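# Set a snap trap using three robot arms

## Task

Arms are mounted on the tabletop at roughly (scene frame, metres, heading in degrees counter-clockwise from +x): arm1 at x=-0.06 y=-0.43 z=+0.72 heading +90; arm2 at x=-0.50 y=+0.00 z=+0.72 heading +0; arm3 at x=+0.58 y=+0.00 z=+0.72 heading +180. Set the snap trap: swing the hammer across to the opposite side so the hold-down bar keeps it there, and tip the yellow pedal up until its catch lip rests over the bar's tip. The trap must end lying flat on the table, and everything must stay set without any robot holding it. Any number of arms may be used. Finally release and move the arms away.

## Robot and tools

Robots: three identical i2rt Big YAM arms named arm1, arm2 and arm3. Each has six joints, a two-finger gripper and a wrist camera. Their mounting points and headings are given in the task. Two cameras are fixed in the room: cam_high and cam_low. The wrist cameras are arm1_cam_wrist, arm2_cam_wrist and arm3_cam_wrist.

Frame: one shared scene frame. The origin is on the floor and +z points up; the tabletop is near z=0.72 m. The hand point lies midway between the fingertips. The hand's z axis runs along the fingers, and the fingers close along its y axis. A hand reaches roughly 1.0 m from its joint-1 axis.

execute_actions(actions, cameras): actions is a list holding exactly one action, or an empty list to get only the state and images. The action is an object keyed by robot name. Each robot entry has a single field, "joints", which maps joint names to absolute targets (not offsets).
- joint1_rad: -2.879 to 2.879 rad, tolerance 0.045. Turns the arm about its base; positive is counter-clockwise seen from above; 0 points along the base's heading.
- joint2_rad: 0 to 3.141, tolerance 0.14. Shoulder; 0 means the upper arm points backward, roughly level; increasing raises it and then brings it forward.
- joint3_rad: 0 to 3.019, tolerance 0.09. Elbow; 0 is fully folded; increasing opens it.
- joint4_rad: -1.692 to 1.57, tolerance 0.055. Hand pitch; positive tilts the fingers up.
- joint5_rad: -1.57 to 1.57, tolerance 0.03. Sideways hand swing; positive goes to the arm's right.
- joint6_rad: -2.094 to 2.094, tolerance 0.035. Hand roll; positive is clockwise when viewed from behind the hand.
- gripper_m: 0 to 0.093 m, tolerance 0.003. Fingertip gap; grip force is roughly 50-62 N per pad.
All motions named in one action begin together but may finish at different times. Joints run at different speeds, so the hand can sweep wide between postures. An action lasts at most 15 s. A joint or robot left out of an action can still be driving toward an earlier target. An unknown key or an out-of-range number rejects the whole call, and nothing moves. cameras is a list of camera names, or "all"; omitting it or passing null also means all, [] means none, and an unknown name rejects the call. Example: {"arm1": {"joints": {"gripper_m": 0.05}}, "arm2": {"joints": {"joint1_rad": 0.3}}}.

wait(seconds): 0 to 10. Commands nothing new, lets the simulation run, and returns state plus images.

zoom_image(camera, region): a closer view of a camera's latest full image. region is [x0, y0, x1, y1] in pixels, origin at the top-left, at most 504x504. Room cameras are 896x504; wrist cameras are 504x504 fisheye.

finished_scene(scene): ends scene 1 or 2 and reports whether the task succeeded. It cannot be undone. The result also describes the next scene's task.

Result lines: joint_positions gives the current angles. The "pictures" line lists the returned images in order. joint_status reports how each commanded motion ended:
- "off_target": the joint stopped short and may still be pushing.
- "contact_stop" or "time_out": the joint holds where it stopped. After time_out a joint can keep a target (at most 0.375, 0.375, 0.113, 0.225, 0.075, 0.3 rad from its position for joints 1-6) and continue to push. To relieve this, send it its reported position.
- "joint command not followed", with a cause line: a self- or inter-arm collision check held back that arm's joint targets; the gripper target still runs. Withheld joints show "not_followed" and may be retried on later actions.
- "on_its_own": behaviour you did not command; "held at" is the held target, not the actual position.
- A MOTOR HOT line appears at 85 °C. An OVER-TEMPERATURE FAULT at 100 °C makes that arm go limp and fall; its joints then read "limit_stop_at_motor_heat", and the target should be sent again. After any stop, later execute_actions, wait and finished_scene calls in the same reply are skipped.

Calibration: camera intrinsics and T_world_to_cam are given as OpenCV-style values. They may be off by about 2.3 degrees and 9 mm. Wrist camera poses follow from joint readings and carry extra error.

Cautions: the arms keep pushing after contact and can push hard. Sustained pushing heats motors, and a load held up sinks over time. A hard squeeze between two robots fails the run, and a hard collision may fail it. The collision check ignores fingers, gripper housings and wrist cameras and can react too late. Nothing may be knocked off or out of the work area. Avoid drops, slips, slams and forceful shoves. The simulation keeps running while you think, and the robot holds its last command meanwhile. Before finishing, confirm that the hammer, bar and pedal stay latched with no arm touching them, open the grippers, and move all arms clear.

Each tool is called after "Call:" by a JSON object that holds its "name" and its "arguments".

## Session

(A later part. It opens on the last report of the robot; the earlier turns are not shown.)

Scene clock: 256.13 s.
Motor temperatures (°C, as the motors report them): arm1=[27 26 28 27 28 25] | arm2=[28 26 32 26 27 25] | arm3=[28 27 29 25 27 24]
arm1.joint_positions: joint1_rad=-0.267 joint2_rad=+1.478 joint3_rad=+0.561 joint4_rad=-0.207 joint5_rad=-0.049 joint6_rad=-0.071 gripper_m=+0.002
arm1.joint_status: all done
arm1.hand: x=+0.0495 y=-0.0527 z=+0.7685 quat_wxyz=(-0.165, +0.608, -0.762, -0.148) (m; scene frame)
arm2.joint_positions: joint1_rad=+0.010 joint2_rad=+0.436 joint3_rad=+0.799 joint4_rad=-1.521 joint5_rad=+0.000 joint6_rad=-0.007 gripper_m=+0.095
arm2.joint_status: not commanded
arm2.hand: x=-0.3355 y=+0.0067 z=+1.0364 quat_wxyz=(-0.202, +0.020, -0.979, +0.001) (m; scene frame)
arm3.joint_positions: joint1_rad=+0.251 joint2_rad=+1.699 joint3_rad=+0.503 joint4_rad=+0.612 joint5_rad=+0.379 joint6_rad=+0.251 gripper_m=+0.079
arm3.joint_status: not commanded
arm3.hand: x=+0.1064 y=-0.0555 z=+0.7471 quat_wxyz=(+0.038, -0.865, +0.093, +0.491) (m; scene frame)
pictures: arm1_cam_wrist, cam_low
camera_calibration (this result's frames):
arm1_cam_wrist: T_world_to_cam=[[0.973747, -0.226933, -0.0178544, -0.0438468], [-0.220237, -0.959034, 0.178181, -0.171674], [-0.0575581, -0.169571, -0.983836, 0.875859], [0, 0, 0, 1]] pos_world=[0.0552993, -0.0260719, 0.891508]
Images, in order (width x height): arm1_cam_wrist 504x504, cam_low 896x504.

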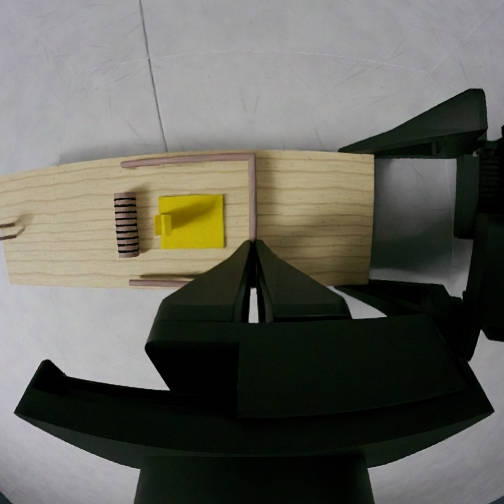

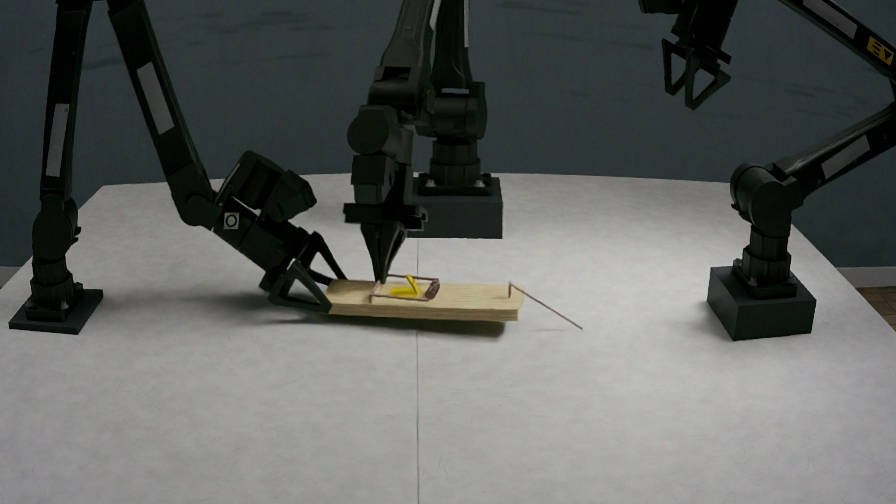

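Call:
{"name": "execute_actions", "arguments": {"actions": [{"arm1":{"joints":{"joint1_rad":-0.295,"joint2_rad":1.56,"joint3_rad":0.55,"joint4_rad":-0.045,"joint6_rad":-0.084}},"arm3":{"joints":{"joint1_rad":0.235,"joint2_rad":1.76,"joint3_rad":0.488,"joint4_rad":0.59}},"arm2":{"joints":{"joint1_rad":0.066,"joint2_rad":1.43,"joint3_rad":0.41,"joint4_rad":0.265,"gripper_m":0.0}}}]}}

Scene clock: 272.40 s.
Motor temperatures (°C, as the motors report them): arm1=[27 26 29 27 28 25] | arm2=[28 26 32 26 27 25] | arm3=[28 27 28 25 28 24]
arm1.joint_positions: joint1_rad=-0.278 joint2_rad=+1.548 joint3_rad=+0.544 joint4_rad=-0.091 joint5_rad=-0.061 joint6_rad=-0.078 gripper_m=+0.002
arm1.joint_status: all done
arm1.hand: x=+0.0536 y=-0.0479 z=+0.7498 quat_wxyz=(-0.175, +0.606, -0.760, -0.159) (m; scene frame)
arm2.joint_positions: joint1_rad=+0.061 joint2_rad=+1.420 joint3_rad=+0.406 joint4_rad=+0.249 joint5_rad=+0.000 joint6_rad=-0.007 gripper_m=+0.001
arm2.joint_status: all done
arm2.hand: x=-0.0896 y=+0.0336 z=+0.7930 quat_wxyz=(-0.389, +0.042, -0.920, -0.012) (m; scene frame)
arm3.joint_positions: joint1_rad=+0.249 joint2_rad=+1.729 joint3_rad=+0.502 joint4_rad=+0.612 joint5_rad=+0.391 joint6_rad=+0.246 gripper_m=+0.079
arm3.joint_status: all done
arm3.hand: x=+0.1106 y=-0.0517 z=+0.7337 quat_wxyz=(+0.050, -0.871, +0.091, +0.479) (m; scene frame)
pictures: arm1_cam_wrist, arm2_cam_wrist, arm3_cam_wrist, cam_high, cam_low
camera_calibration (this result's frames):
arm1_cam_wrist: T_world_to_cam=[[0.973725, -0.226548, -0.0231501, -0.0430391], [-0.220759, -0.963992, 0.148275, -0.140575], [-0.055908, -0.139268, -0.988675, 0.863425], [0, 0, 0, 1]] pos_world=[0.0591474, -0.025016, 0.873494]
arm2_cam_wrist: T_world_to_cam=[[0.0782919, -0.996927, -0.00265034, 0.041792], [-0.980504, -0.076521, -0.180988, 0.0672149], [0.180229, 0.0167686, -0.983482, 0.921918], [0, 0, 0, 1]] pos_world=[-0.103524, 0.0313477, 0.918965]
arm3_cam_wrist: T_world_to_cam=[[0.215305, 0.976514, 0.00799944, 0.0198355], [0.907749, -0.19711, -0.370325, 0.170126], [-0.36005, 0.0869943, -0.928868, 0.849166], [0, 0, 0, 1]] pos_world=[0.147041, -0.0597088, 0.851606]
Images, in order (width x height): arm1_cam_wrist 504x504, arm2_cam_wrist 504x504, arm3_cam_wrist 504x504, cam_high 896x504, cam_low 896x504.

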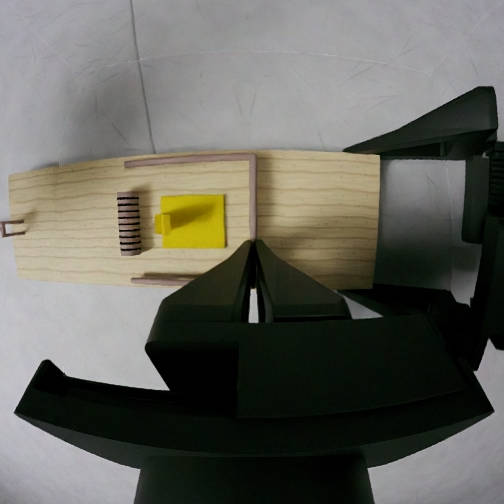

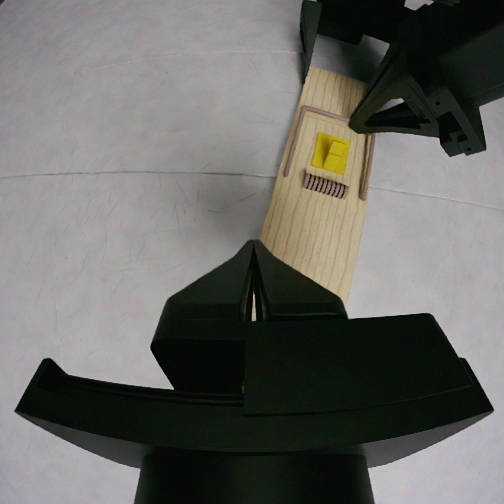

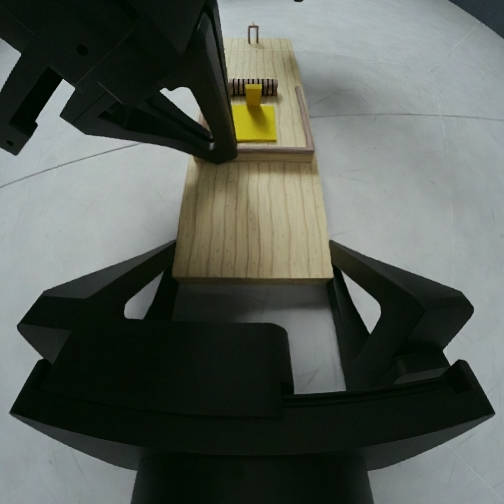

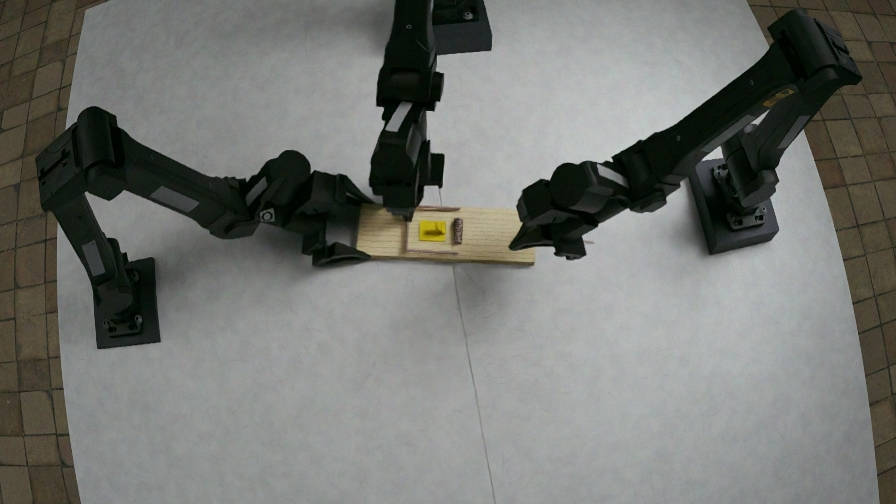

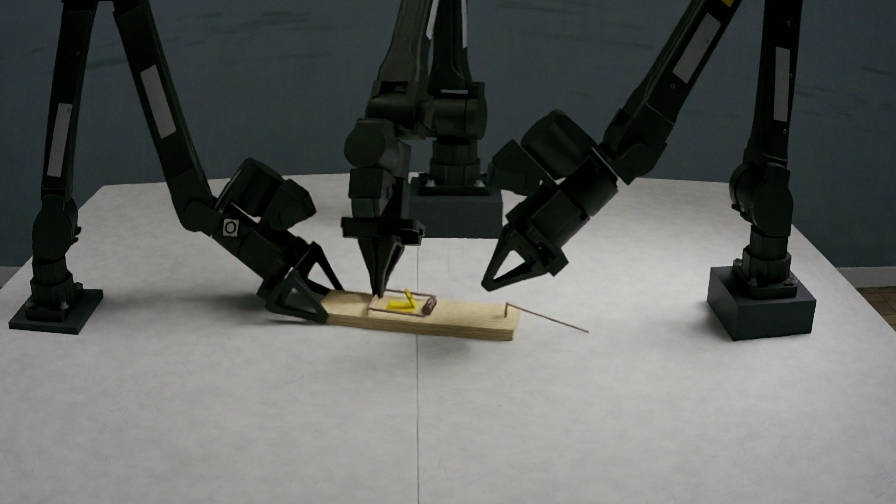

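Call:
{"name": "execute_actions", "arguments": {"actions": [{"arm2":{"joints":{"joint1_rad":0.018,"joint2_rad":1.6,"joint3_rad":0.45}},"arm3":{"joints":{"joint2_rad":1.81}}}], "cameras": ["arm2_cam_wrist","cam_low"]}}

Scene clock: 281.53 s.
Motor temperatures (°C, as the motors report them): arm1=[27 26 29 27 28 25] | arm2=[28 27 31 26 27 25] | arm3=[28 27 28 25 28 24]
arm1.joint_positions: joint1_rad=-0.278 joint2_rad=+1.548 joint3_rad=+0.544 joint4_rad=-0.091 joint5_rad=-0.061 joint6_rad=-0.078 gripper_m=+0.002
arm1.joint_status: not commanded
arm1.hand: x=+0.0536 y=-0.0478 z=+0.7498 quat_wxyz=(-0.175, +0.606, -0.760, -0.159) (m; scene frame)
arm2.joint_positions: joint1_rad=+0.022 joint2_rad=+1.576 joint3_rad=+0.438 joint4_rad=+0.265 joint5_rad=+0.000 joint6_rad=-0.007 gripper_m=+0.001
arm2.joint_status: all done
arm2.hand: x=-0.0905 y=+0.0174 z=+0.7461 quat_wxyz=(-0.339, +0.025, -0.940, -0.003) (m; scene frame)
arm3.joint_positions: joint1_rad=+0.249 joint2_rad=+1.732 joint3_rad=+0.501 joint4_rad=+0.617 joint5_rad=+0.392 joint6_rad=+0.246 gripper_m=+0.079
arm3.joint_status: all done
arm3.hand: x=+0.1107 y=-0.0514 z=+0.7330 quat_wxyz=(+0.050, -0.871, +0.092, +0.480) (m; scene frame)
pictures: arm2_cam_wrist, cam_low
camera_calibration (this result's frames):
arm2_cam_wrist: T_world_to_cam=[[0.0388658, -0.999243, -0.00188303, 0.0214564], [-0.996521, -0.0386208, -0.0738472, -0.0254359], [0.0737186, 0.00474661, -0.997268, 0.877092], [0, 0, 0, 1]] pos_world=[-0.0908393, 0.0162946, 0.872858]
Images, in order (width x height): arm2_cam_wrist 504x504, cam_low 896x504.

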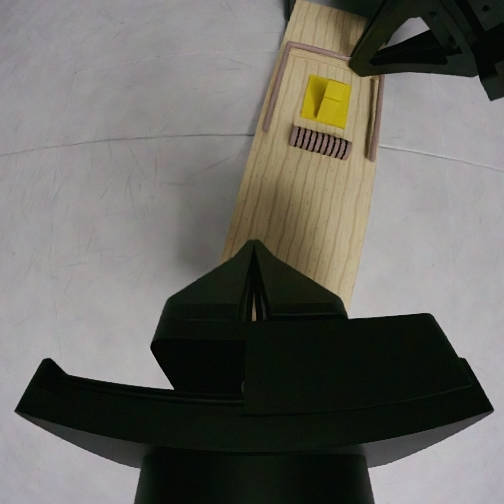

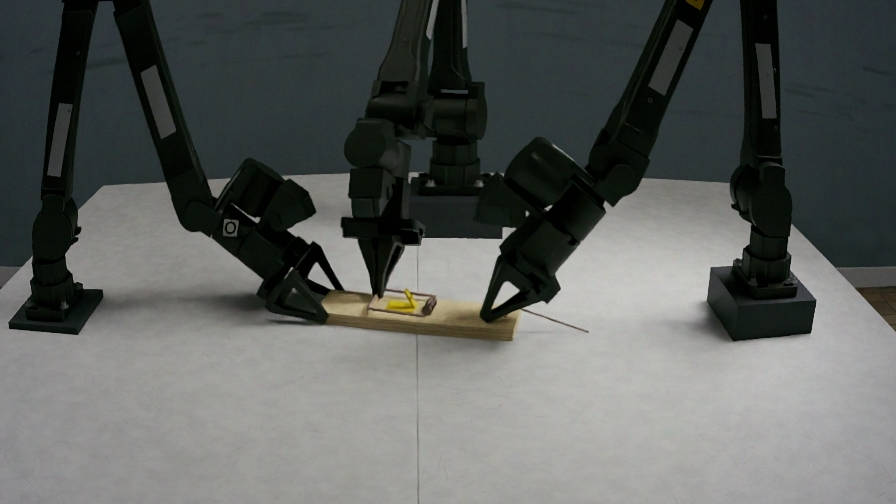

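Call:
{"name": "execute_actions", "arguments": {"actions": [{"arm1":{"joints":{"joint1_rad":-0.25,"joint2_rad":1.43,"joint3_rad":0.595,"joint4_rad":-0.215,"joint5_rad":-0.05,"joint6_rad":-0.05}},"arm2":{"joints":{"joint2_rad":1.63}}}], "cameras": ["arm1_cam_wrist","cam_low"]}}

Scene clock: 287.80 s.
Motor temperatures (°C, as the motors report them): arm1=[27 26 29 27 28 25] | arm2=[28 27 31 26 27 25] | arm3=[28 27 28 25 28 24]
arm1.joint_positions: joint1_rad=-0.252 joint2_rad=+1.461 joint3_rad=+0.552 joint4_rad=-0.193 joint5_rad=-0.049 joint6_rad=-0.058 gripper_m=+0.002
arm1.joint_status: all done
arm1.hand: x=+0.0445 y=-0.0503 z=+0.7738 quat_wxyz=(-0.172, +0.607, -0.759, -0.156) (m; scene frame)
arm2.joint_positions: joint1_rad=+0.022 joint2_rad=+1.584 joint3_rad=+0.444 joint4_rad=+0.270 joint5_rad=+0.000 joint6_rad=-0.007 gripper_m=+0.001
arm2.joint_status: all done
arm2.hand: x=-0.0879 y=+0.0175 z=+0.7454 quat_wxyz=(-0.340, +0.025, -0.940, -0.003) (m; scene frame)
arm3.joint_positions: joint1_rad=+0.249 joint2_rad=+1.738 joint3_rad=+0.506 joint4_rad=+0.622 joint5_rad=+0.386 joint6_rad=+0.241 gripper_m=+0.079
arm3.joint_status: not commanded
arm3.hand: x=+0.1085 y=-0.0530 z=+0.7327 quat_wxyz=(+0.048, -0.871, +0.088, +0.481) (m; scene frame)
pictures: arm1_cam_wrist, cam_low
camera_calibration (this result's frames):
arm1_cam_wrist: T_world_to_cam=[[0.974432, -0.223632, -0.0217044, -0.0352125], [-0.217652, -0.963503, 0.155848, -0.154458], [-0.0557648, -0.147139, -0.987543, 0.885014], [0, 0, 0, 1]] pos_world=[0.0500468, -0.026475, 0.897297]
Images, in order (width x height): arm1_cam_wrist 504x504, cam_low 896x504.

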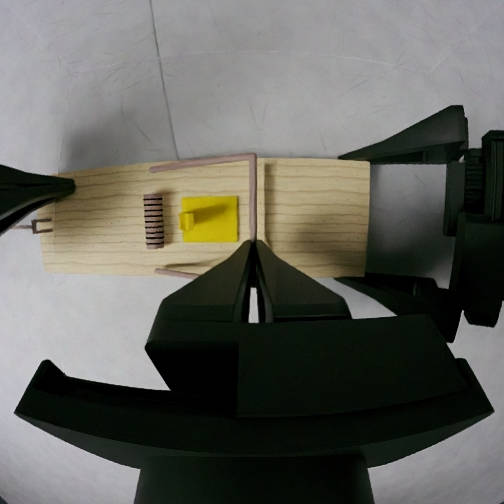

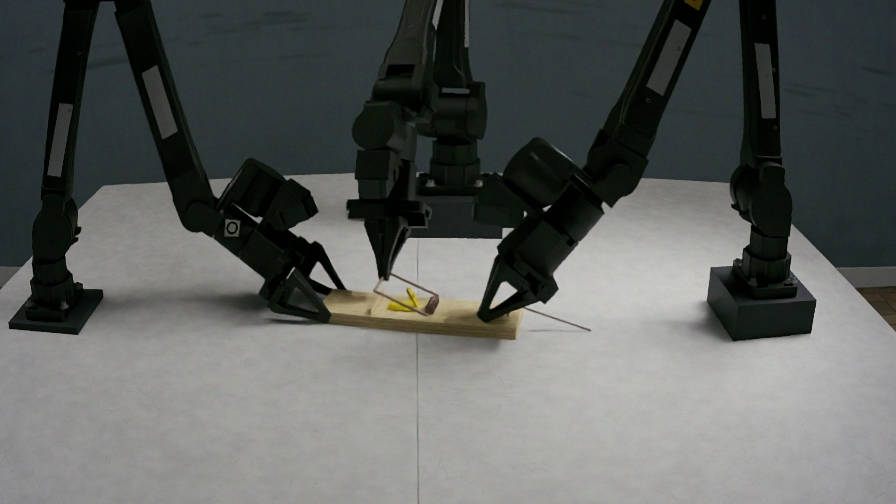

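Call:
{"name": "execute_actions", "arguments": {"actions": [{"arm1":{"joints":{"joint1_rad":-0.18,"joint2_rad":1.36,"joint3_rad":0.63,"joint4_rad":-0.30,"joint6_rad":0.02}}}], "cameras": ["cam_high","cam_low"]}}

Scene clock: 298.57 s.
Motor temperatures (°C, as the motors report them): arm1=[27 26 30 27 28 25] | arm2=[28 27 30 26 27 25] | arm3=[28 27 28 25 27 24]
arm1.joint_positions: joint1_rad=-0.204 joint2_rad=+1.391 joint3_rad=+0.572 joint4_rad=-0.284 joint5_rad=-0.034 joint6_rad=+0.000 gripper_m=+0.002
arm1.joint_status: all done
arm1.hand: x=+0.0285 y=-0.0472 z=+0.7969 quat_wxyz=(-0.168, +0.603, -0.764, -0.159) (m; scene frame)
arm2.joint_positions: joint1_rad=+0.022 joint2_rad=+1.584 joint3_rad=+0.444 joint4_rad=+0.270 joint5_rad=+0.000 joint6_rad=-0.007 gripper_m=+0.001
arm2.joint_status: not commanded
arm2.hand: x=-0.0879 y=+0.0175 z=+0.7454 quat_wxyz=(-0.340, +0.025, -0.940, -0.003) (m; scene frame)
arm3.joint_positions: joint1_rad=+0.249 joint2_rad=+1.742 joint3_rad=+0.511 joint4_rad=+0.622 joint5_rad=+0.386 joint6_rad=+0.240 gripper_m=+0.079
arm3.joint_status: not commanded
arm3.hand: x=+0.1064 y=-0.0535 z=+0.7327 quat_wxyz=(+0.048, -0.871, +0.088, +0.482) (m; scene frame)
pictures: cam_high, cam_low
Images, in order (width x height): cam_high 896x504, cam_low 896x504.

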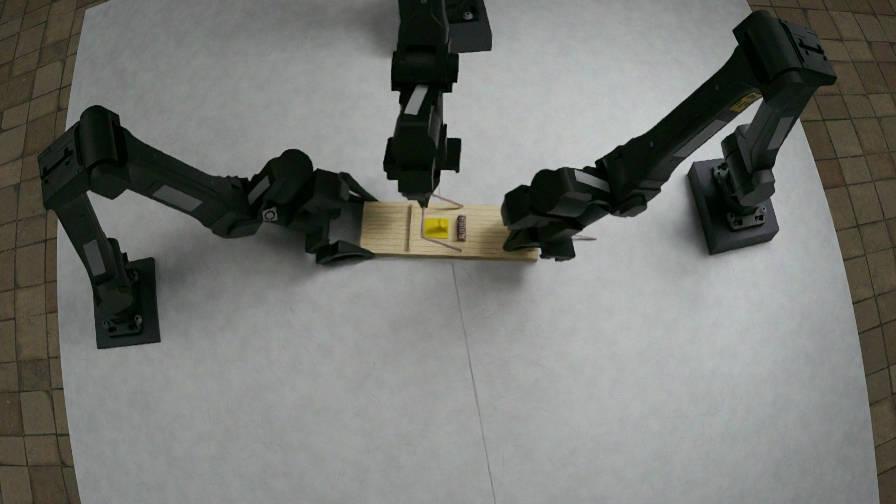

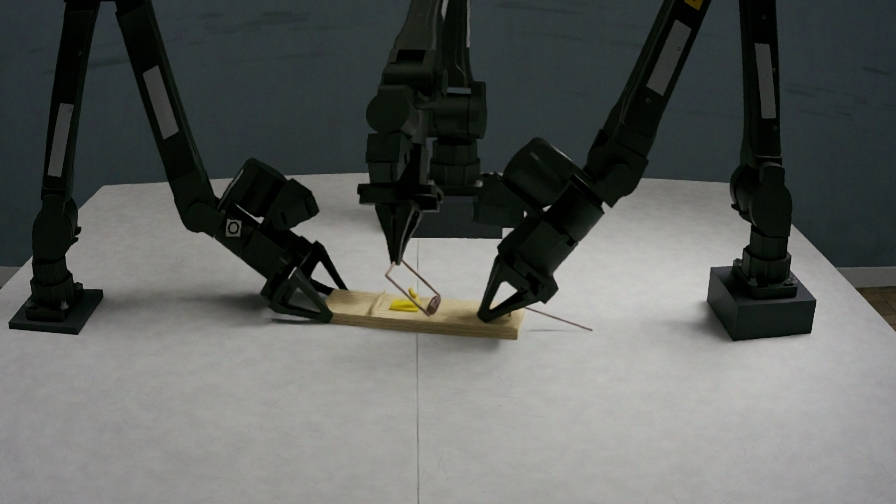

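Call:
{"name": "execute_actions", "arguments": {"actions": [{"arm1":{"joints":{"joint1_rad":-0.115,"joint2_rad":1.33,"joint3_rad":0.65,"joint4_rad":-0.33,"joint6_rad":0.08}},"arm3":{"joints":{"joint3_rad":0.46}}}], "cameras": ["cam_high","cam_low"]}}

Scene clock: 311.80 s.
Motor temperatures (°C, as the motors report them): arm1=[27 26 31 27 28 25] | arm2=[28 27 30 26 27 25] | arm3=[28 27 28 25 27 24]
arm1.joint_positions: joint1_rad=-0.160 joint2_rad=+1.359 joint3_rad=+0.583 joint4_rad=-0.323 joint5_rad=-0.018 joint6_rad=+0.053 gripper_m=+0.002
arm1.joint_status: joint1_rad time_out (moved +0.044 of +0.089); the others done
arm1.on_its_own: joint1_rad reads -0.160 and still pushes toward -0.115 since a time_out
arm1.hand: x=+0.0146 y=-0.0442 z=+0.8084 quat_wxyz=(-0.167, +0.597, -0.767, -0.163) (m; scene frame)
arm2.joint_positions: joint1_rad=+0.022 joint2_rad=+1.584 joint3_rad=+0.444 joint4_rad=+0.270 joint5_rad=+0.000 joint6_rad=-0.007 gripper_m=+0.001
arm2.joint_status: not commanded
arm2.hand: x=-0.0879 y=+0.0175 z=+0.7454 quat_wxyz=(-0.340, +0.025, -0.940, -0.003) (m; scene frame)
arm3.joint_positions: joint1_rad=+0.249 joint2_rad=+1.743 joint3_rad=+0.511 joint4_rad=+0.624 joint5_rad=+0.386 joint6_rad=+0.240 gripper_m=+0.079
arm3.joint_status: all done
arm3.hand: x=+0.1065 y=-0.0535 z=+0.7326 quat_wxyz=(+0.048, -0.870, +0.088, +0.482) (m; scene frame)
pictures: cam_high, cam_low
Images, in order (width x height): cam_high 896x504, cam_low 896x504.

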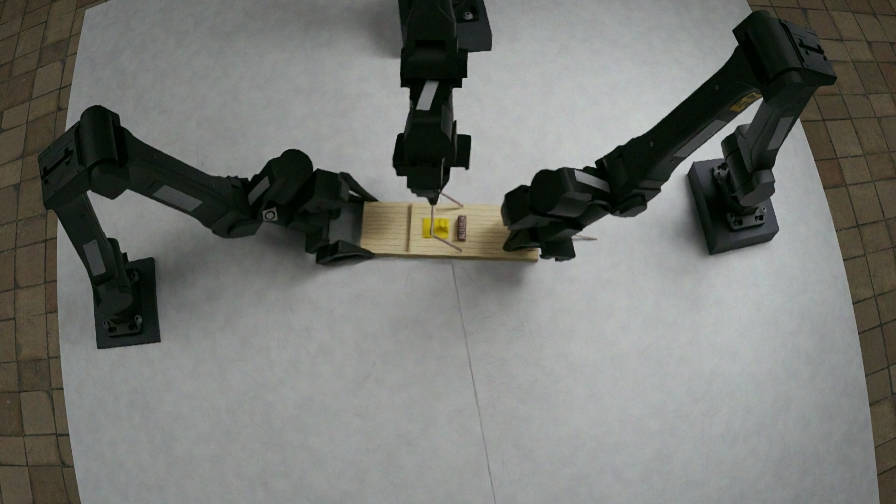

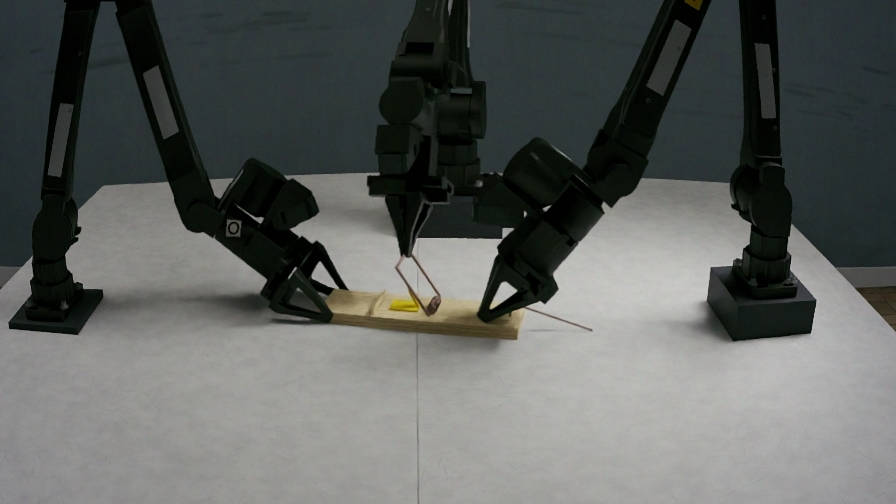

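Call:
{"name": "execute_actions", "arguments": {"actions": [{"arm2":{"joints":{"joint2_rad":1.3,"joint3_rad":0.3}},"arm3":{"joints":{"joint3_rad":0.43,"joint4_rad":0.57}}}], "cameras": []}}

Call:
{"name": "execute_actions", "arguments": {"actions": [{"arm1":{"joints":{"joint1_rad":-0.05,"joint2_rad":1.34,"joint3_rad":0.65,"joint4_rad":-0.33,"joint5_rad":-0.075,"joint6_rad":0.14}}}], "cameras": ["cam_high","cam_low"]}}

Scene clock: 327.30 s.
Motor temperatures (°C, as the motors report them): arm1=[27 26 33 27 29 25] | arm2=[28 27 30 26 27 25] | arm3=[28 27 28 25 27 24]
arm1.joint_positions: joint1_rad=-0.160 joint2_rad=+1.359 joint3_rad=+0.583 joint4_rad=-0.323 joint5_rad=-0.018 joint6_rad=+0.053 gripper_m=+0.002
arm1.joint_status: not commanded
arm1.on_its_own: joint1_rad reads -0.160 and still pushes toward -0.115 since a time_out
arm1.hand: x=+0.0146 y=-0.0442 z=+0.8084 quat_wxyz=(-0.167, +0.597, -0.768, -0.163) (m; scene frame)
arm2.joint_positions: joint1_rad=+0.022 joint2_rad=+1.296 joint3_rad=+0.289 joint4_rad=+0.269 joint5_rad=+0.000 joint6_rad=-0.007 gripper_m=+0.001
arm2.joint_status: all done
arm2.hand: x=-0.1299 y=+0.0160 z=+0.7975 quat_wxyz=(-0.401, +0.025, -0.916, -0.004) (m; scene frame)
arm3.joint_positions: joint1_rad=+0.249 joint2_rad=+1.743 joint3_rad=+0.510 joint4_rad=+0.624 joint5_rad=+0.386 joint6_rad=+0.240 gripper_m=+0.079
arm3.joint_status: all done
arm3.hand: x=+0.1071 y=-0.0534 z=+0.7321 quat_wxyz=(+0.049, -0.871, +0.088, +0.481) (m; scene frame)
pictures: none
No camera images: the call's "cameras" was empty. Leave "cameras" out to get every camera's image.

Scene clock: 329.17 s.
Motor temperatures (°C, as the motors report them): arm1=[27 26 33 27 30 25] | arm2=[28 27 30 26 27 25] | arm3=[28 27 28 25 27 24]
arm1.joint_positions: joint1_rad=-0.114 joint2_rad=+1.347 joint3_rad=+0.593 joint4_rad=-0.326 joint5_rad=-0.024 joint6_rad=+0.115 gripper_m=+0.002
arm1.joint_status: joint1_rad time_out (moved +0.046 of +0.110); joint5_rad time_out (moved -0.006 of -0.057); the others done
arm1.on_its_own: joint1_rad reads -0.114 and still pushes toward -0.050 since a time_out; joint5_rad reads -0.024 and still pushes toward -0.075 since a time_out
arm1.hand: x=-0.0035 y=-0.0356 z=+0.8169 quat_wxyz=(-0.163, +0.590, -0.770, -0.181) (m; scene frame)
arm2.joint_positions: joint1_rad=+0.022 joint2_rad=+1.296 joint3_rad=+0.289 joint4_rad=+0.269 joint5_rad=+0.000 joint6_rad=-0.007 gripper_m=+0.001
arm2.joint_status: not commanded
arm2.hand: x=-0.1299 y=+0.0160 z=+0.7975 quat_wxyz=(-0.401, +0.025, -0.916, -0.004) (m; scene frame)
arm3.joint_positions: joint1_rad=+0.241 joint2_rad=+1.744 joint3_rad=+0.510 joint4_rad=+0.624 joint5_rad=+0.387 joint6_rad=+0.239 gripper_m=+0.079
arm3.joint_status: not commanded
arm3.hand: x=+0.1068 y=-0.0494 z=+0.7317 quat_wxyz=(+0.051, -0.871, +0.091, +0.481) (m; scene frame)
pictures: cam_high, cam_low
Images, in order (width x height): cam_high 896x504, cam_low 896x504.

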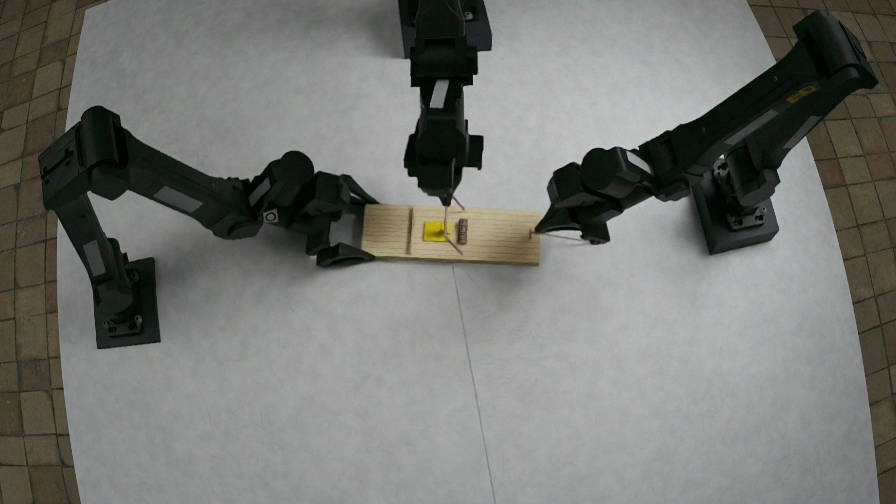

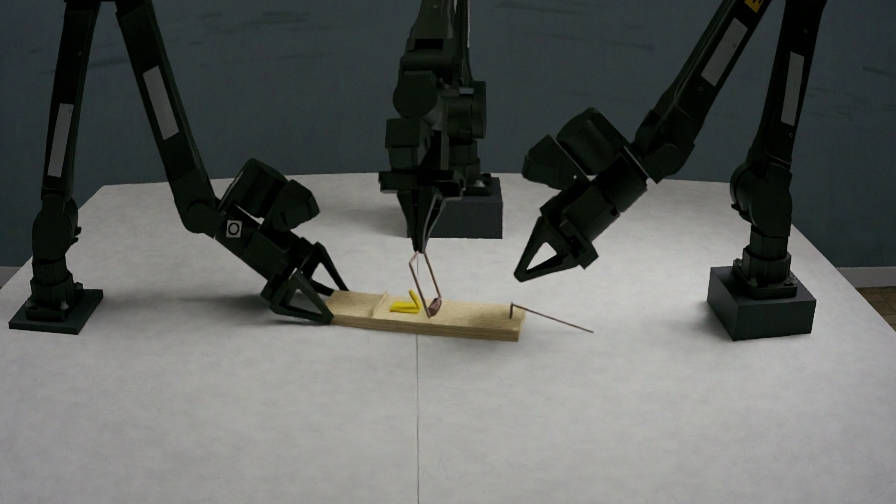

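Call:
{"name": "execute_actions", "arguments": {"actions": [{"arm1":{"joints":{"joint1_rad":0.04,"joint2_rad":1.36,"joint3_rad":0.64,"joint4_rad":-0.32,"joint5_rad":-0.09,"joint6_rad":0.23}},"arm2":{"joints":{"joint2_rad":1.15,"joint3_rad":0.22,"joint4_rad":0.1,"gripper_m":0.03}}}], "cameras": ["cam_high","cam_low","arm2_cam_wrist"]}}

Scene clock: 340.30 s.
Motor temperatures (°C, as the motors report them): arm1=[27 26 33 27 31 25] | arm2=[28 27 30 26 27 25] | arm3=[28 27 28 25 27 24]
arm1.joint_positions: joint1_rad=-0.022 joint2_rad=+1.349 joint3_rad=+0.600 joint4_rad=-0.324 joint5_rad=-0.037 joint6_rad=+0.211 gripper_m=+0.002
arm1.joint_status: joint1_rad time_out (moved +0.092 of +0.154); joint5_rad time_out (moved -0.013 of -0.066); the others done
arm1.on_its_own: joint1_rad reads -0.022 and still pushes toward +0.040 since a time_out; joint5_rad reads -0.037 and still pushes toward -0.090 since a time_out
arm1.hand: x=-0.0419 y=-0.0284 z=+0.8195 quat_wxyz=(-0.142, +0.589, -0.769, -0.202) (m; scene frame)
arm2.joint_positions: joint1_rad=+0.022 joint2_rad=+1.152 joint3_rad=+0.215 joint4_rad=+0.112 joint5_rad=+0.000 joint6_rad=-0.007 gripper_m=+0.030
arm2.joint_status: all done
arm2.hand: x=-0.1773 y=+0.0138 z=+0.7884 quat_wxyz=(-0.361, +0.025, -0.932, -0.004) (m; scene frame)
arm3.joint_positions: joint1_rad=+0.241 joint2_rad=+1.744 joint3_rad=+0.510 joint4_rad=+0.624 joint5_rad=+0.387 joint6_rad=+0.238 gripper_m=+0.079
arm3.joint_status: not commanded
arm3.hand: x=+0.1068 y=-0.0494 z=+0.7317 quat_wxyz=(+0.051, -0.871, +0.091, +0.481) (m; scene frame)
pictures: arm2_cam_wrist, cam_high, cam_low
camera_calibration (this result's frames):
arm2_cam_wrist: T_world_to_cam=[[0.039279, -0.999226, -0.00210964, 0.0216388], [-0.991952, -0.0387386, -0.12054, -0.0713648], [0.120365, 0.00682737, -0.992706, 0.930376], [0, 0, 0, 1]] pos_world=[-0.183625, 0.0125054, 0.915033]
Images, in order (width x height): arm2_cam_wrist 504x504, cam_high 896x504, cam_low 896x504.

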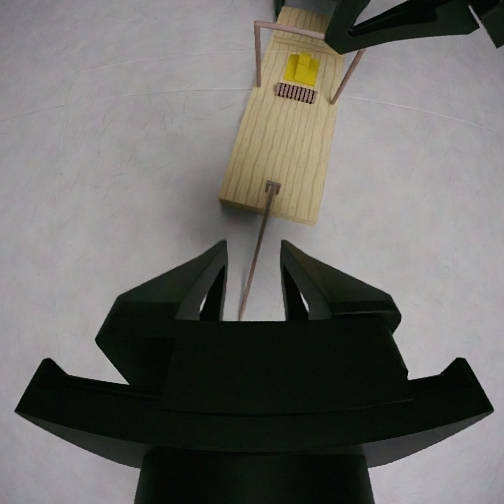

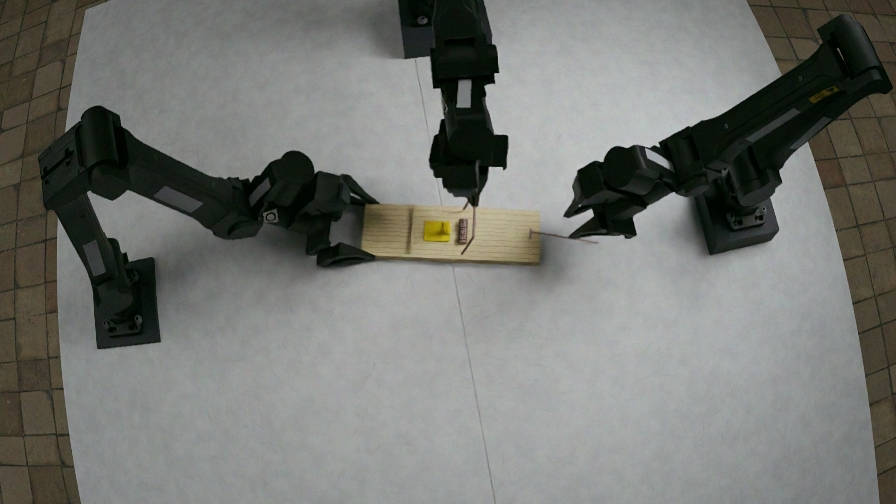

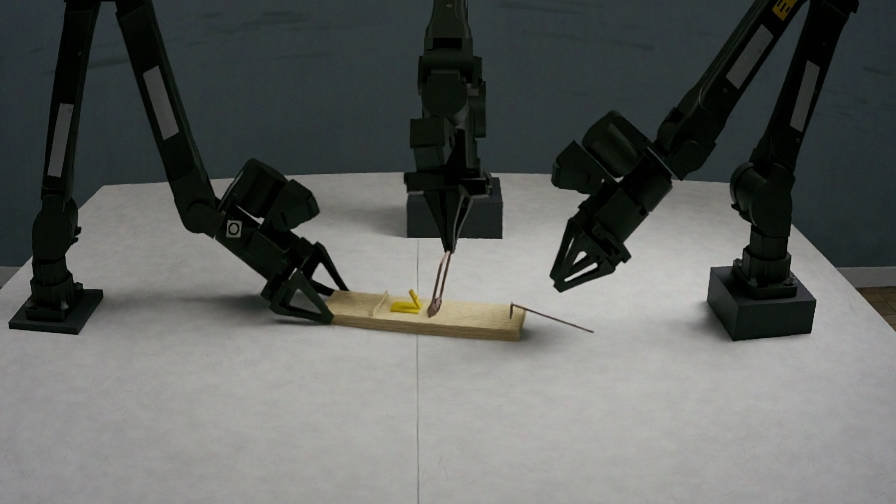

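Call:
{"name": "execute_actions", "arguments": {"actions": [{"arm1":{"joints":{"joint1_rad":0.10,"joint2_rad":1.45,"joint3_rad":0.60,"joint4_rad":-0.26,"joint5_rad":-0.08,"joint6_rad":0.29}}}], "cameras": ["cam_low"]}}

Call:
{"name": "execute_actions", "arguments": {"actions": [{"arm1":{"joints":{"joint1_rad":0.11,"joint2_rad":1.56,"joint3_rad":0.59,"joint4_rad":-0.16,"joint5_rad":-0.07,"joint6_rad":0.32}}}], "cameras": ["cam_low","arm1_cam_wrist","cam_high"]}}

Scene clock: 351.30 s.
Motor temperatures (°C, as the motors report them): arm1=[27 26 32 27 32 25] | arm2=[28 27 30 26 27 25] | arm3=[28 27 28 25 27 24]
arm1.joint_positions: joint1_rad=+0.052 joint2_rad=+1.412 joint3_rad=+0.600 joint4_rad=-0.268 joint5_rad=-0.041 joint6_rad=+0.280 gripper_m=+0.002
arm1.joint_status: joint1_rad time_out (moved +0.074 of +0.122); joint5_rad time_out (moved -0.004 of -0.043); the others done
arm1.on_its_own: joint1_rad reads +0.052 and still pushes toward +0.100 since a time_out; joint5_rad reads -0.041 and still pushes toward -0.080 since a time_out
arm1.hand: x=-0.0726 y=-0.0222 z=+0.8025 quat_wxyz=(-0.125, +0.592, -0.768, -0.211) (m; scene frame)
arm2.joint_positions: joint1_rad=+0.022 joint2_rad=+1.152 joint3_rad=+0.215 joint4_rad=+0.112 joint5_rad=+0.000 joint6_rad=-0.007 gripper_m=+0.030
arm2.joint_status: not commanded
arm2.hand: x=-0.1773 y=+0.0138 z=+0.7884 quat_wxyz=(-0.361, +0.025, -0.932, -0.004) (m; scene frame)
arm3.joint_positions: joint1_rad=+0.241 joint2_rad=+1.744 joint3_rad=+0.510 joint4_rad=+0.624 joint5_rad=+0.387 joint6_rad=+0.238 gripper_m=+0.079
arm3.joint_status: not commanded
arm3.hand: x=+0.1068 y=-0.0494 z=+0.7317 quat_wxyz=(+0.051, -0.871, +0.091, +0.481) (m; scene frame)
pictures: cam_low
Images, in order (width x height): cam_low 896x504.

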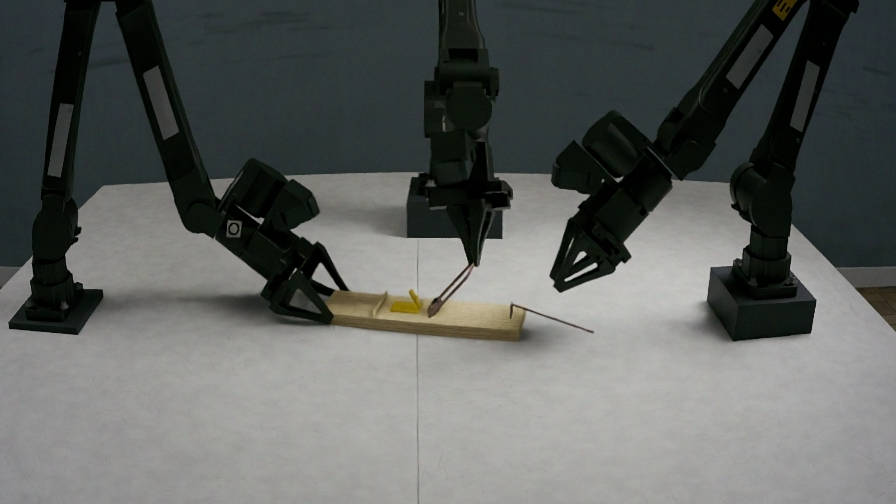

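not run: a stop came earlier in this reply.

Call:
{"name": "execute_actions", "arguments": {"actions": [{"arm1":{"joints":{"joint1_rad":0.11,"joint2_rad":1.55,"joint3_rad":0.59,"joint4_rad":-0.17,"joint5_rad":-0.065,"joint6_rad":0.33}}}], "cameras": ["cam_low","arm1_cam_wrist","cam_high"]}}

Scene clock: 357.23 s.
Motor temperatures (°C, as the motors report them): arm1=[27 26 31 27 32 25] | arm2=[28 27 30 26 27 25] | arm3=[28 27 28 25 27 24]
arm1.joint_positions: joint1_rad=+0.089 joint2_rad=+1.501 joint3_rad=+0.600 joint4_rad=-0.187 joint5_rad=-0.051 joint6_rad=+0.325 gripper_m=+0.002
arm1.joint_status: all done
arm1.hand: x=-0.0902 y=-0.0165 z=+0.7772 quat_wxyz=(-0.110, +0.590, -0.770, -0.215) (m; scene frame)
arm2.joint_positions: joint1_rad=+0.022 joint2_rad=+1.152 joint3_rad=+0.215 joint4_rad=+0.112 joint5_rad=+0.000 joint6_rad=-0.007 gripper_m=+0.030
arm2.joint_status: not commanded
arm2.hand: x=-0.1773 y=+0.0138 z=+0.7884 quat_wxyz=(-0.361, +0.025, -0.932, -0.004) (m; scene frame)
arm3.joint_positions: joint1_rad=+0.241 joint2_rad=+1.744 joint3_rad=+0.510 joint4_rad=+0.624 joint5_rad=+0.390 joint6_rad=+0.240 gripper_m=+0.079
arm3.joint_status: not commanded
arm3.hand: x=+0.1068 y=-0.0490 z=+0.7318 quat_wxyz=(+0.052, -0.870, +0.092, +0.481) (m; scene frame)
pictures: arm1_cam_wrist, cam_high, cam_low
camera_calibration (this result's frames):
arm1_cam_wrist: T_world_to_cam=[[0.955506, -0.221025, -0.195337, 0.23699], [-0.187353, -0.966241, 0.176854, -0.165368], [-0.227832, -0.132388, -0.964659, 0.852865], [0, 0, 0, 1]] pos_world=[-0.063118, 0.00550416, 0.898262]
Images, in order (width x height): arm1_cam_wrist 504x504, cam_high 896x504, cam_low 896x504.

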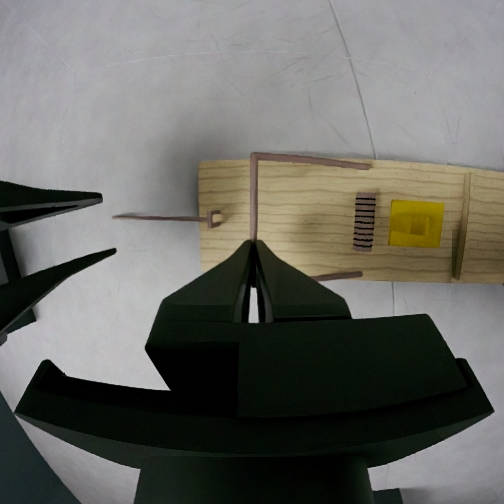

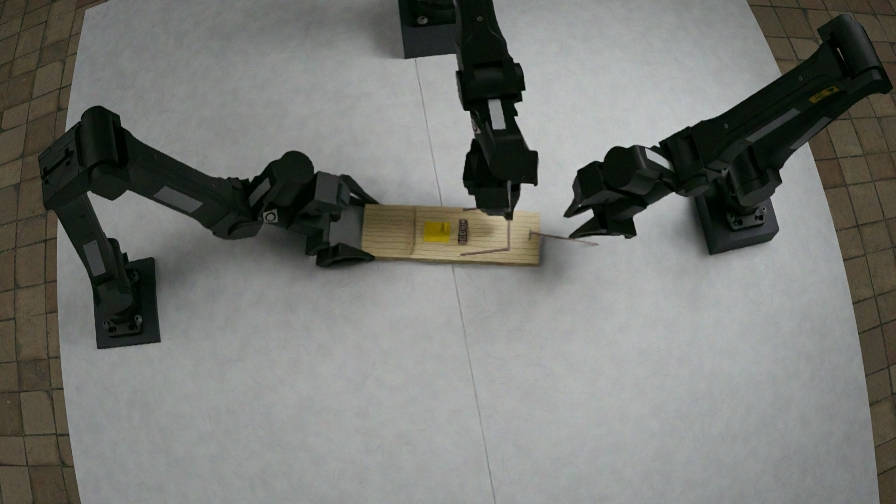

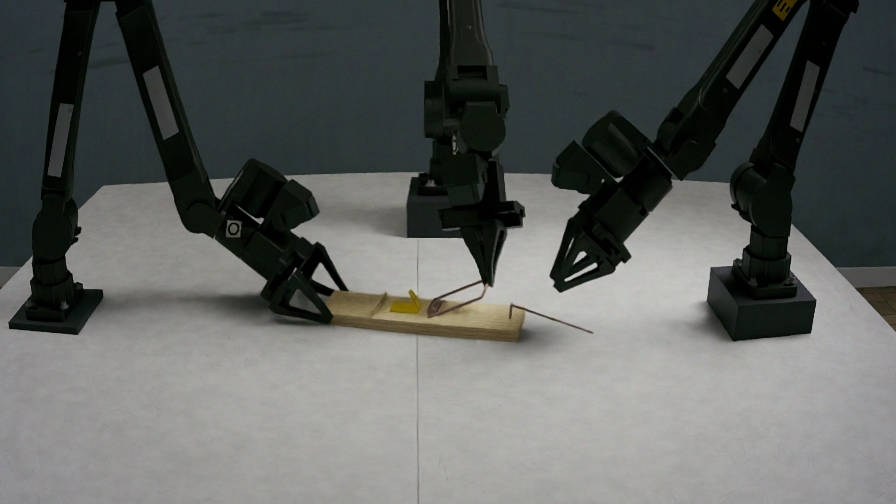

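Call:
{"name": "execute_actions", "arguments": {"actions": [{"arm1":{"joints":{"joint1_rad":0.105,"joint2_rad":1.6,"joint3_rad":0.52,"joint4_rad":0.07,"joint6_rad":0.37}},"arm2":{"joints":{"joint2_rad":1.27}}}], "cameras": ["cam_low","arm1_cam_wrist","arm2_cam_wrist"]}}

Scene clock: 370.63 s.
Motor temperatures (°C, as the motors report them): arm1=[27 26 30 27 31 25] | arm2=[28 27 31 26 27 25] | arm3=[28 27 28 25 27 24]
arm1.joint_positions: joint1_rad=+0.095 joint2_rad=+1.544 joint3_rad=+0.528 joint4_rad=+0.032 joint5_rad=-0.064 joint6_rad=+0.361 gripper_m=+0.002
arm1.joint_status: all done
arm1.hand: x=-0.0950 y=-0.0146 z=+0.7630 quat_wxyz=(-0.128, +0.573, -0.766, -0.262) (m; scene frame)
arm2.joint_positions: joint1_rad=+0.022 joint2_rad=+1.265 joint3_rad=+0.215 joint4_rad=+0.109 joint5_rad=+0.000 joint6_rad=-0.007 gripper_m=+0.030
arm2.joint_status: all done
arm2.hand: x=-0.1929 y=+0.0129 z=+0.7550 quat_wxyz=(-0.306, +0.025, -0.952, -0.003) (m; scene frame)
arm3.joint_positions: joint1_rad=+0.241 joint2_rad=+1.744 joint3_rad=+0.510 joint4_rad=+0.624 joint5_rad=+0.391 joint6_rad=+0.241 gripper_m=+0.079
arm3.joint_status: not commanded
arm3.hand: x=+0.1068 y=-0.0488 z=+0.7318 quat_wxyz=(+0.052, -0.870, +0.093, +0.481) (m; scene frame)
pictures: arm1_cam_wrist, arm2_cam_wrist, cam_low
camera_calibration (this result's frames):
arm1_cam_wrist: T_world_to_cam=[[0.943428, -0.217589, -0.250197, 0.279966], [-0.201998, -0.975539, 0.0867189, -0.0946944], [-0.262946, -0.0312738, -0.964304, 0.836109], [0, 0, 0, 1]] pos_world=[-0.0634047, -0.00531198, 0.884522]
arm2_cam_wrist: T_world_to_cam=[[0.0382812, -0.999266, -0.00151705, 0.0206284], [-0.999254, -0.0382728, -0.00525147, -0.179376], [0.00518955, 0.00171695, -0.999985, 0.882389], [0, 0, 0, 1]] pos_world=[-0.184611, 0.0122331, 0.881465]
Images, in order (width x height): arm1_cam_wrist 504x504, arm2_cam_wrist 504x504, cam_low 896x504.

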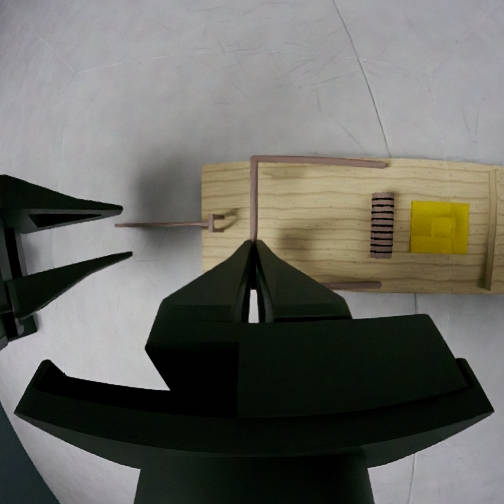

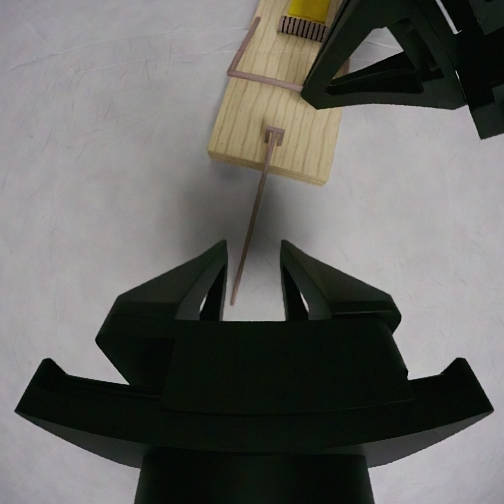

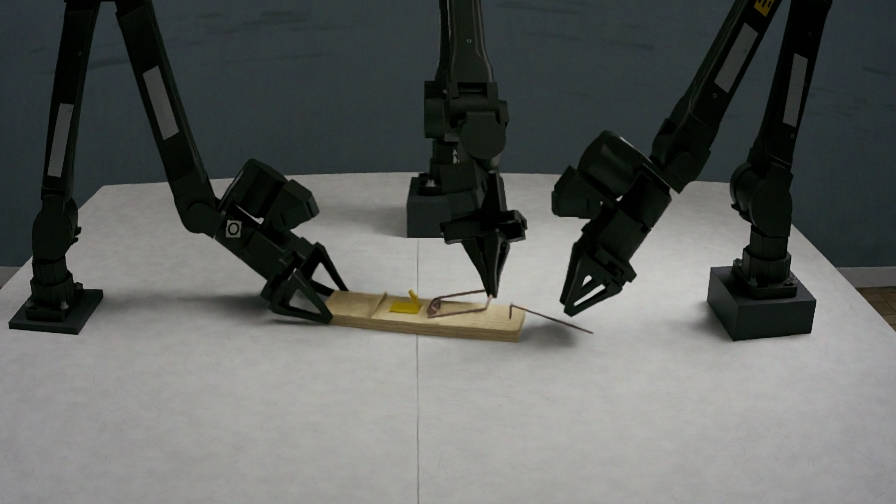

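Call:
{"name": "execute_actions", "arguments": {"actions": [{"arm1":{"joints":{"joint2_rad":1.65,"joint3_rad":0.43,"joint4_rad":0.315,"joint6_rad":0.41}},"arm2":{"joints":{"joint1_rad":0.145,"joint2_rad":1.33,"joint3_rad":0.25,"joint4_rad":0.108,"joint5_rad":0.193,"joint6_rad":0.31,"gripper_m":0.04}}}], "cameras": ["cam_low","arm1_cam_wrist","arm2_cam_wrist"]}}

Scene clock: 414.73 s.
Motor temperatures (°C, as the motors report them): arm1=[27 26 29 28 29 25] | arm2=[28 27 30 26 27 25] | arm3=[28 27 27 25 27 24]
arm1.joint_positions: joint1_rad=+0.096 joint2_rad=+1.588 joint3_rad=+0.441 joint4_rad=+0.303 joint5_rad=-0.064 joint6_rad=+0.398 gripper_m=+0.002
arm1.joint_status: all done
arm1.hand: x=-0.0954 y=-0.0146 z=+0.7577 quat_wxyz=(-0.158, +0.547, -0.757, -0.321) (m; scene frame)
arm2.joint_positions: joint1_rad=+0.142 joint2_rad=+1.320 joint3_rad=+0.223 joint4_rad=+0.109 joint5_rad=+0.189 joint6_rad=+0.293 gripper_m=+0.040
arm2.joint_status: all done
arm2.hand: x=-0.1976 y=+0.0166 z=+0.7443 quat_wxyz=(-0.296, -0.088, -0.951, +0.027) (m; scene frame)
arm3.joint_positions: joint1_rad=+0.241 joint2_rad=+1.744 joint3_rad=+0.510 joint4_rad=+0.624 joint5_rad=+0.391 joint6_rad=+0.241 gripper_m=+0.079
arm3.joint_status: not commanded
arm3.hand: x=+0.1068 y=-0.0488 z=+0.7318 quat_wxyz=(+0.052, -0.870, +0.093, +0.481) (m; scene frame)
pictures: arm1_cam_wrist, arm2_cam_wrist, cam_low
camera_calibration (this result's frames):
arm1_cam_wrist: T_world_to_cam=[[0.92847, -0.207674, -0.30792, 0.321432], [-0.230547, -0.972262, -0.0394372, -0.00145664], [-0.291188, 0.107606, -0.950595, 0.819845], [0, 0, 0, 1]] pos_world=[-0.0600463, -0.0228839, 0.878258]
arm2_cam_wrist: T_world_to_cam=[[-0.193727, -0.980979, -0.012254, -0.0137266], [-0.980986, 0.19355, 0.0143174, -0.198733], [-0.0116733, 0.0147947, -0.999822, 0.86808], [0, 0, 0, 1]] pos_world=[-0.18748, 0.0121563, 0.870603]
Images, in order (width x height): arm1_cam_wrist 504x504, arm2_cam_wrist 504x504, cam_low 896x504.

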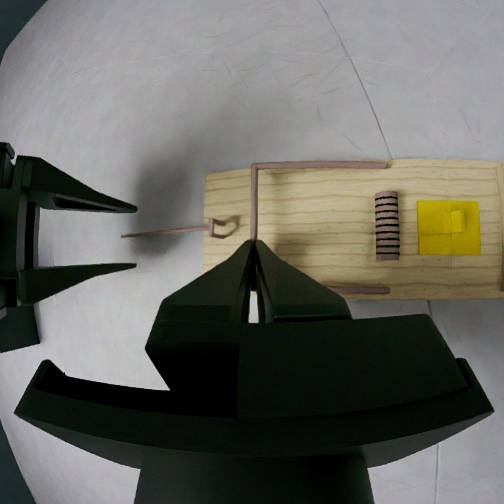

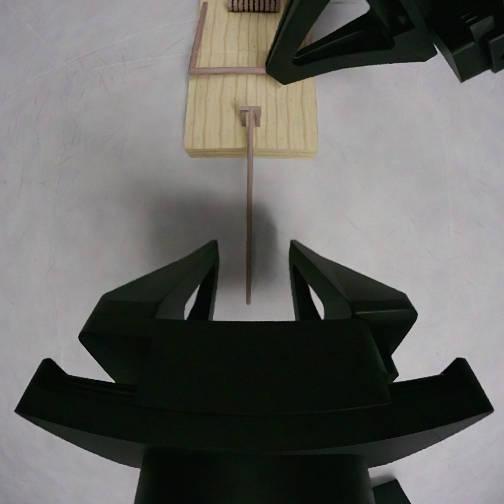

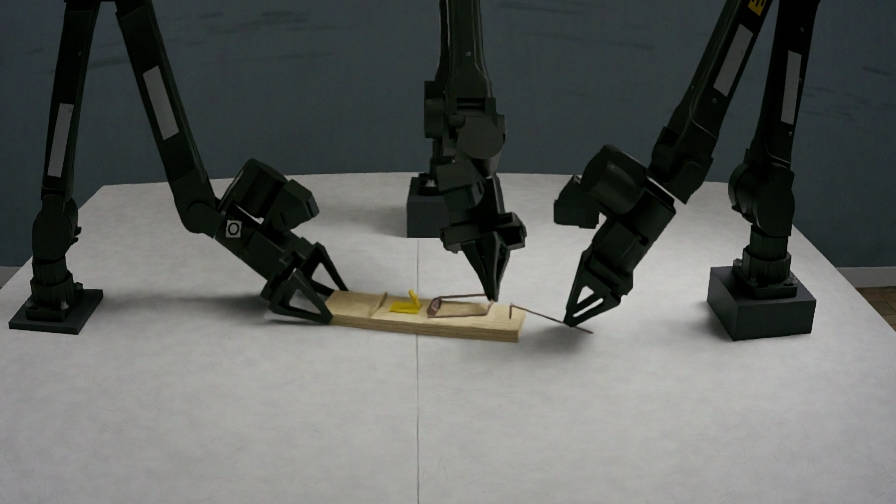

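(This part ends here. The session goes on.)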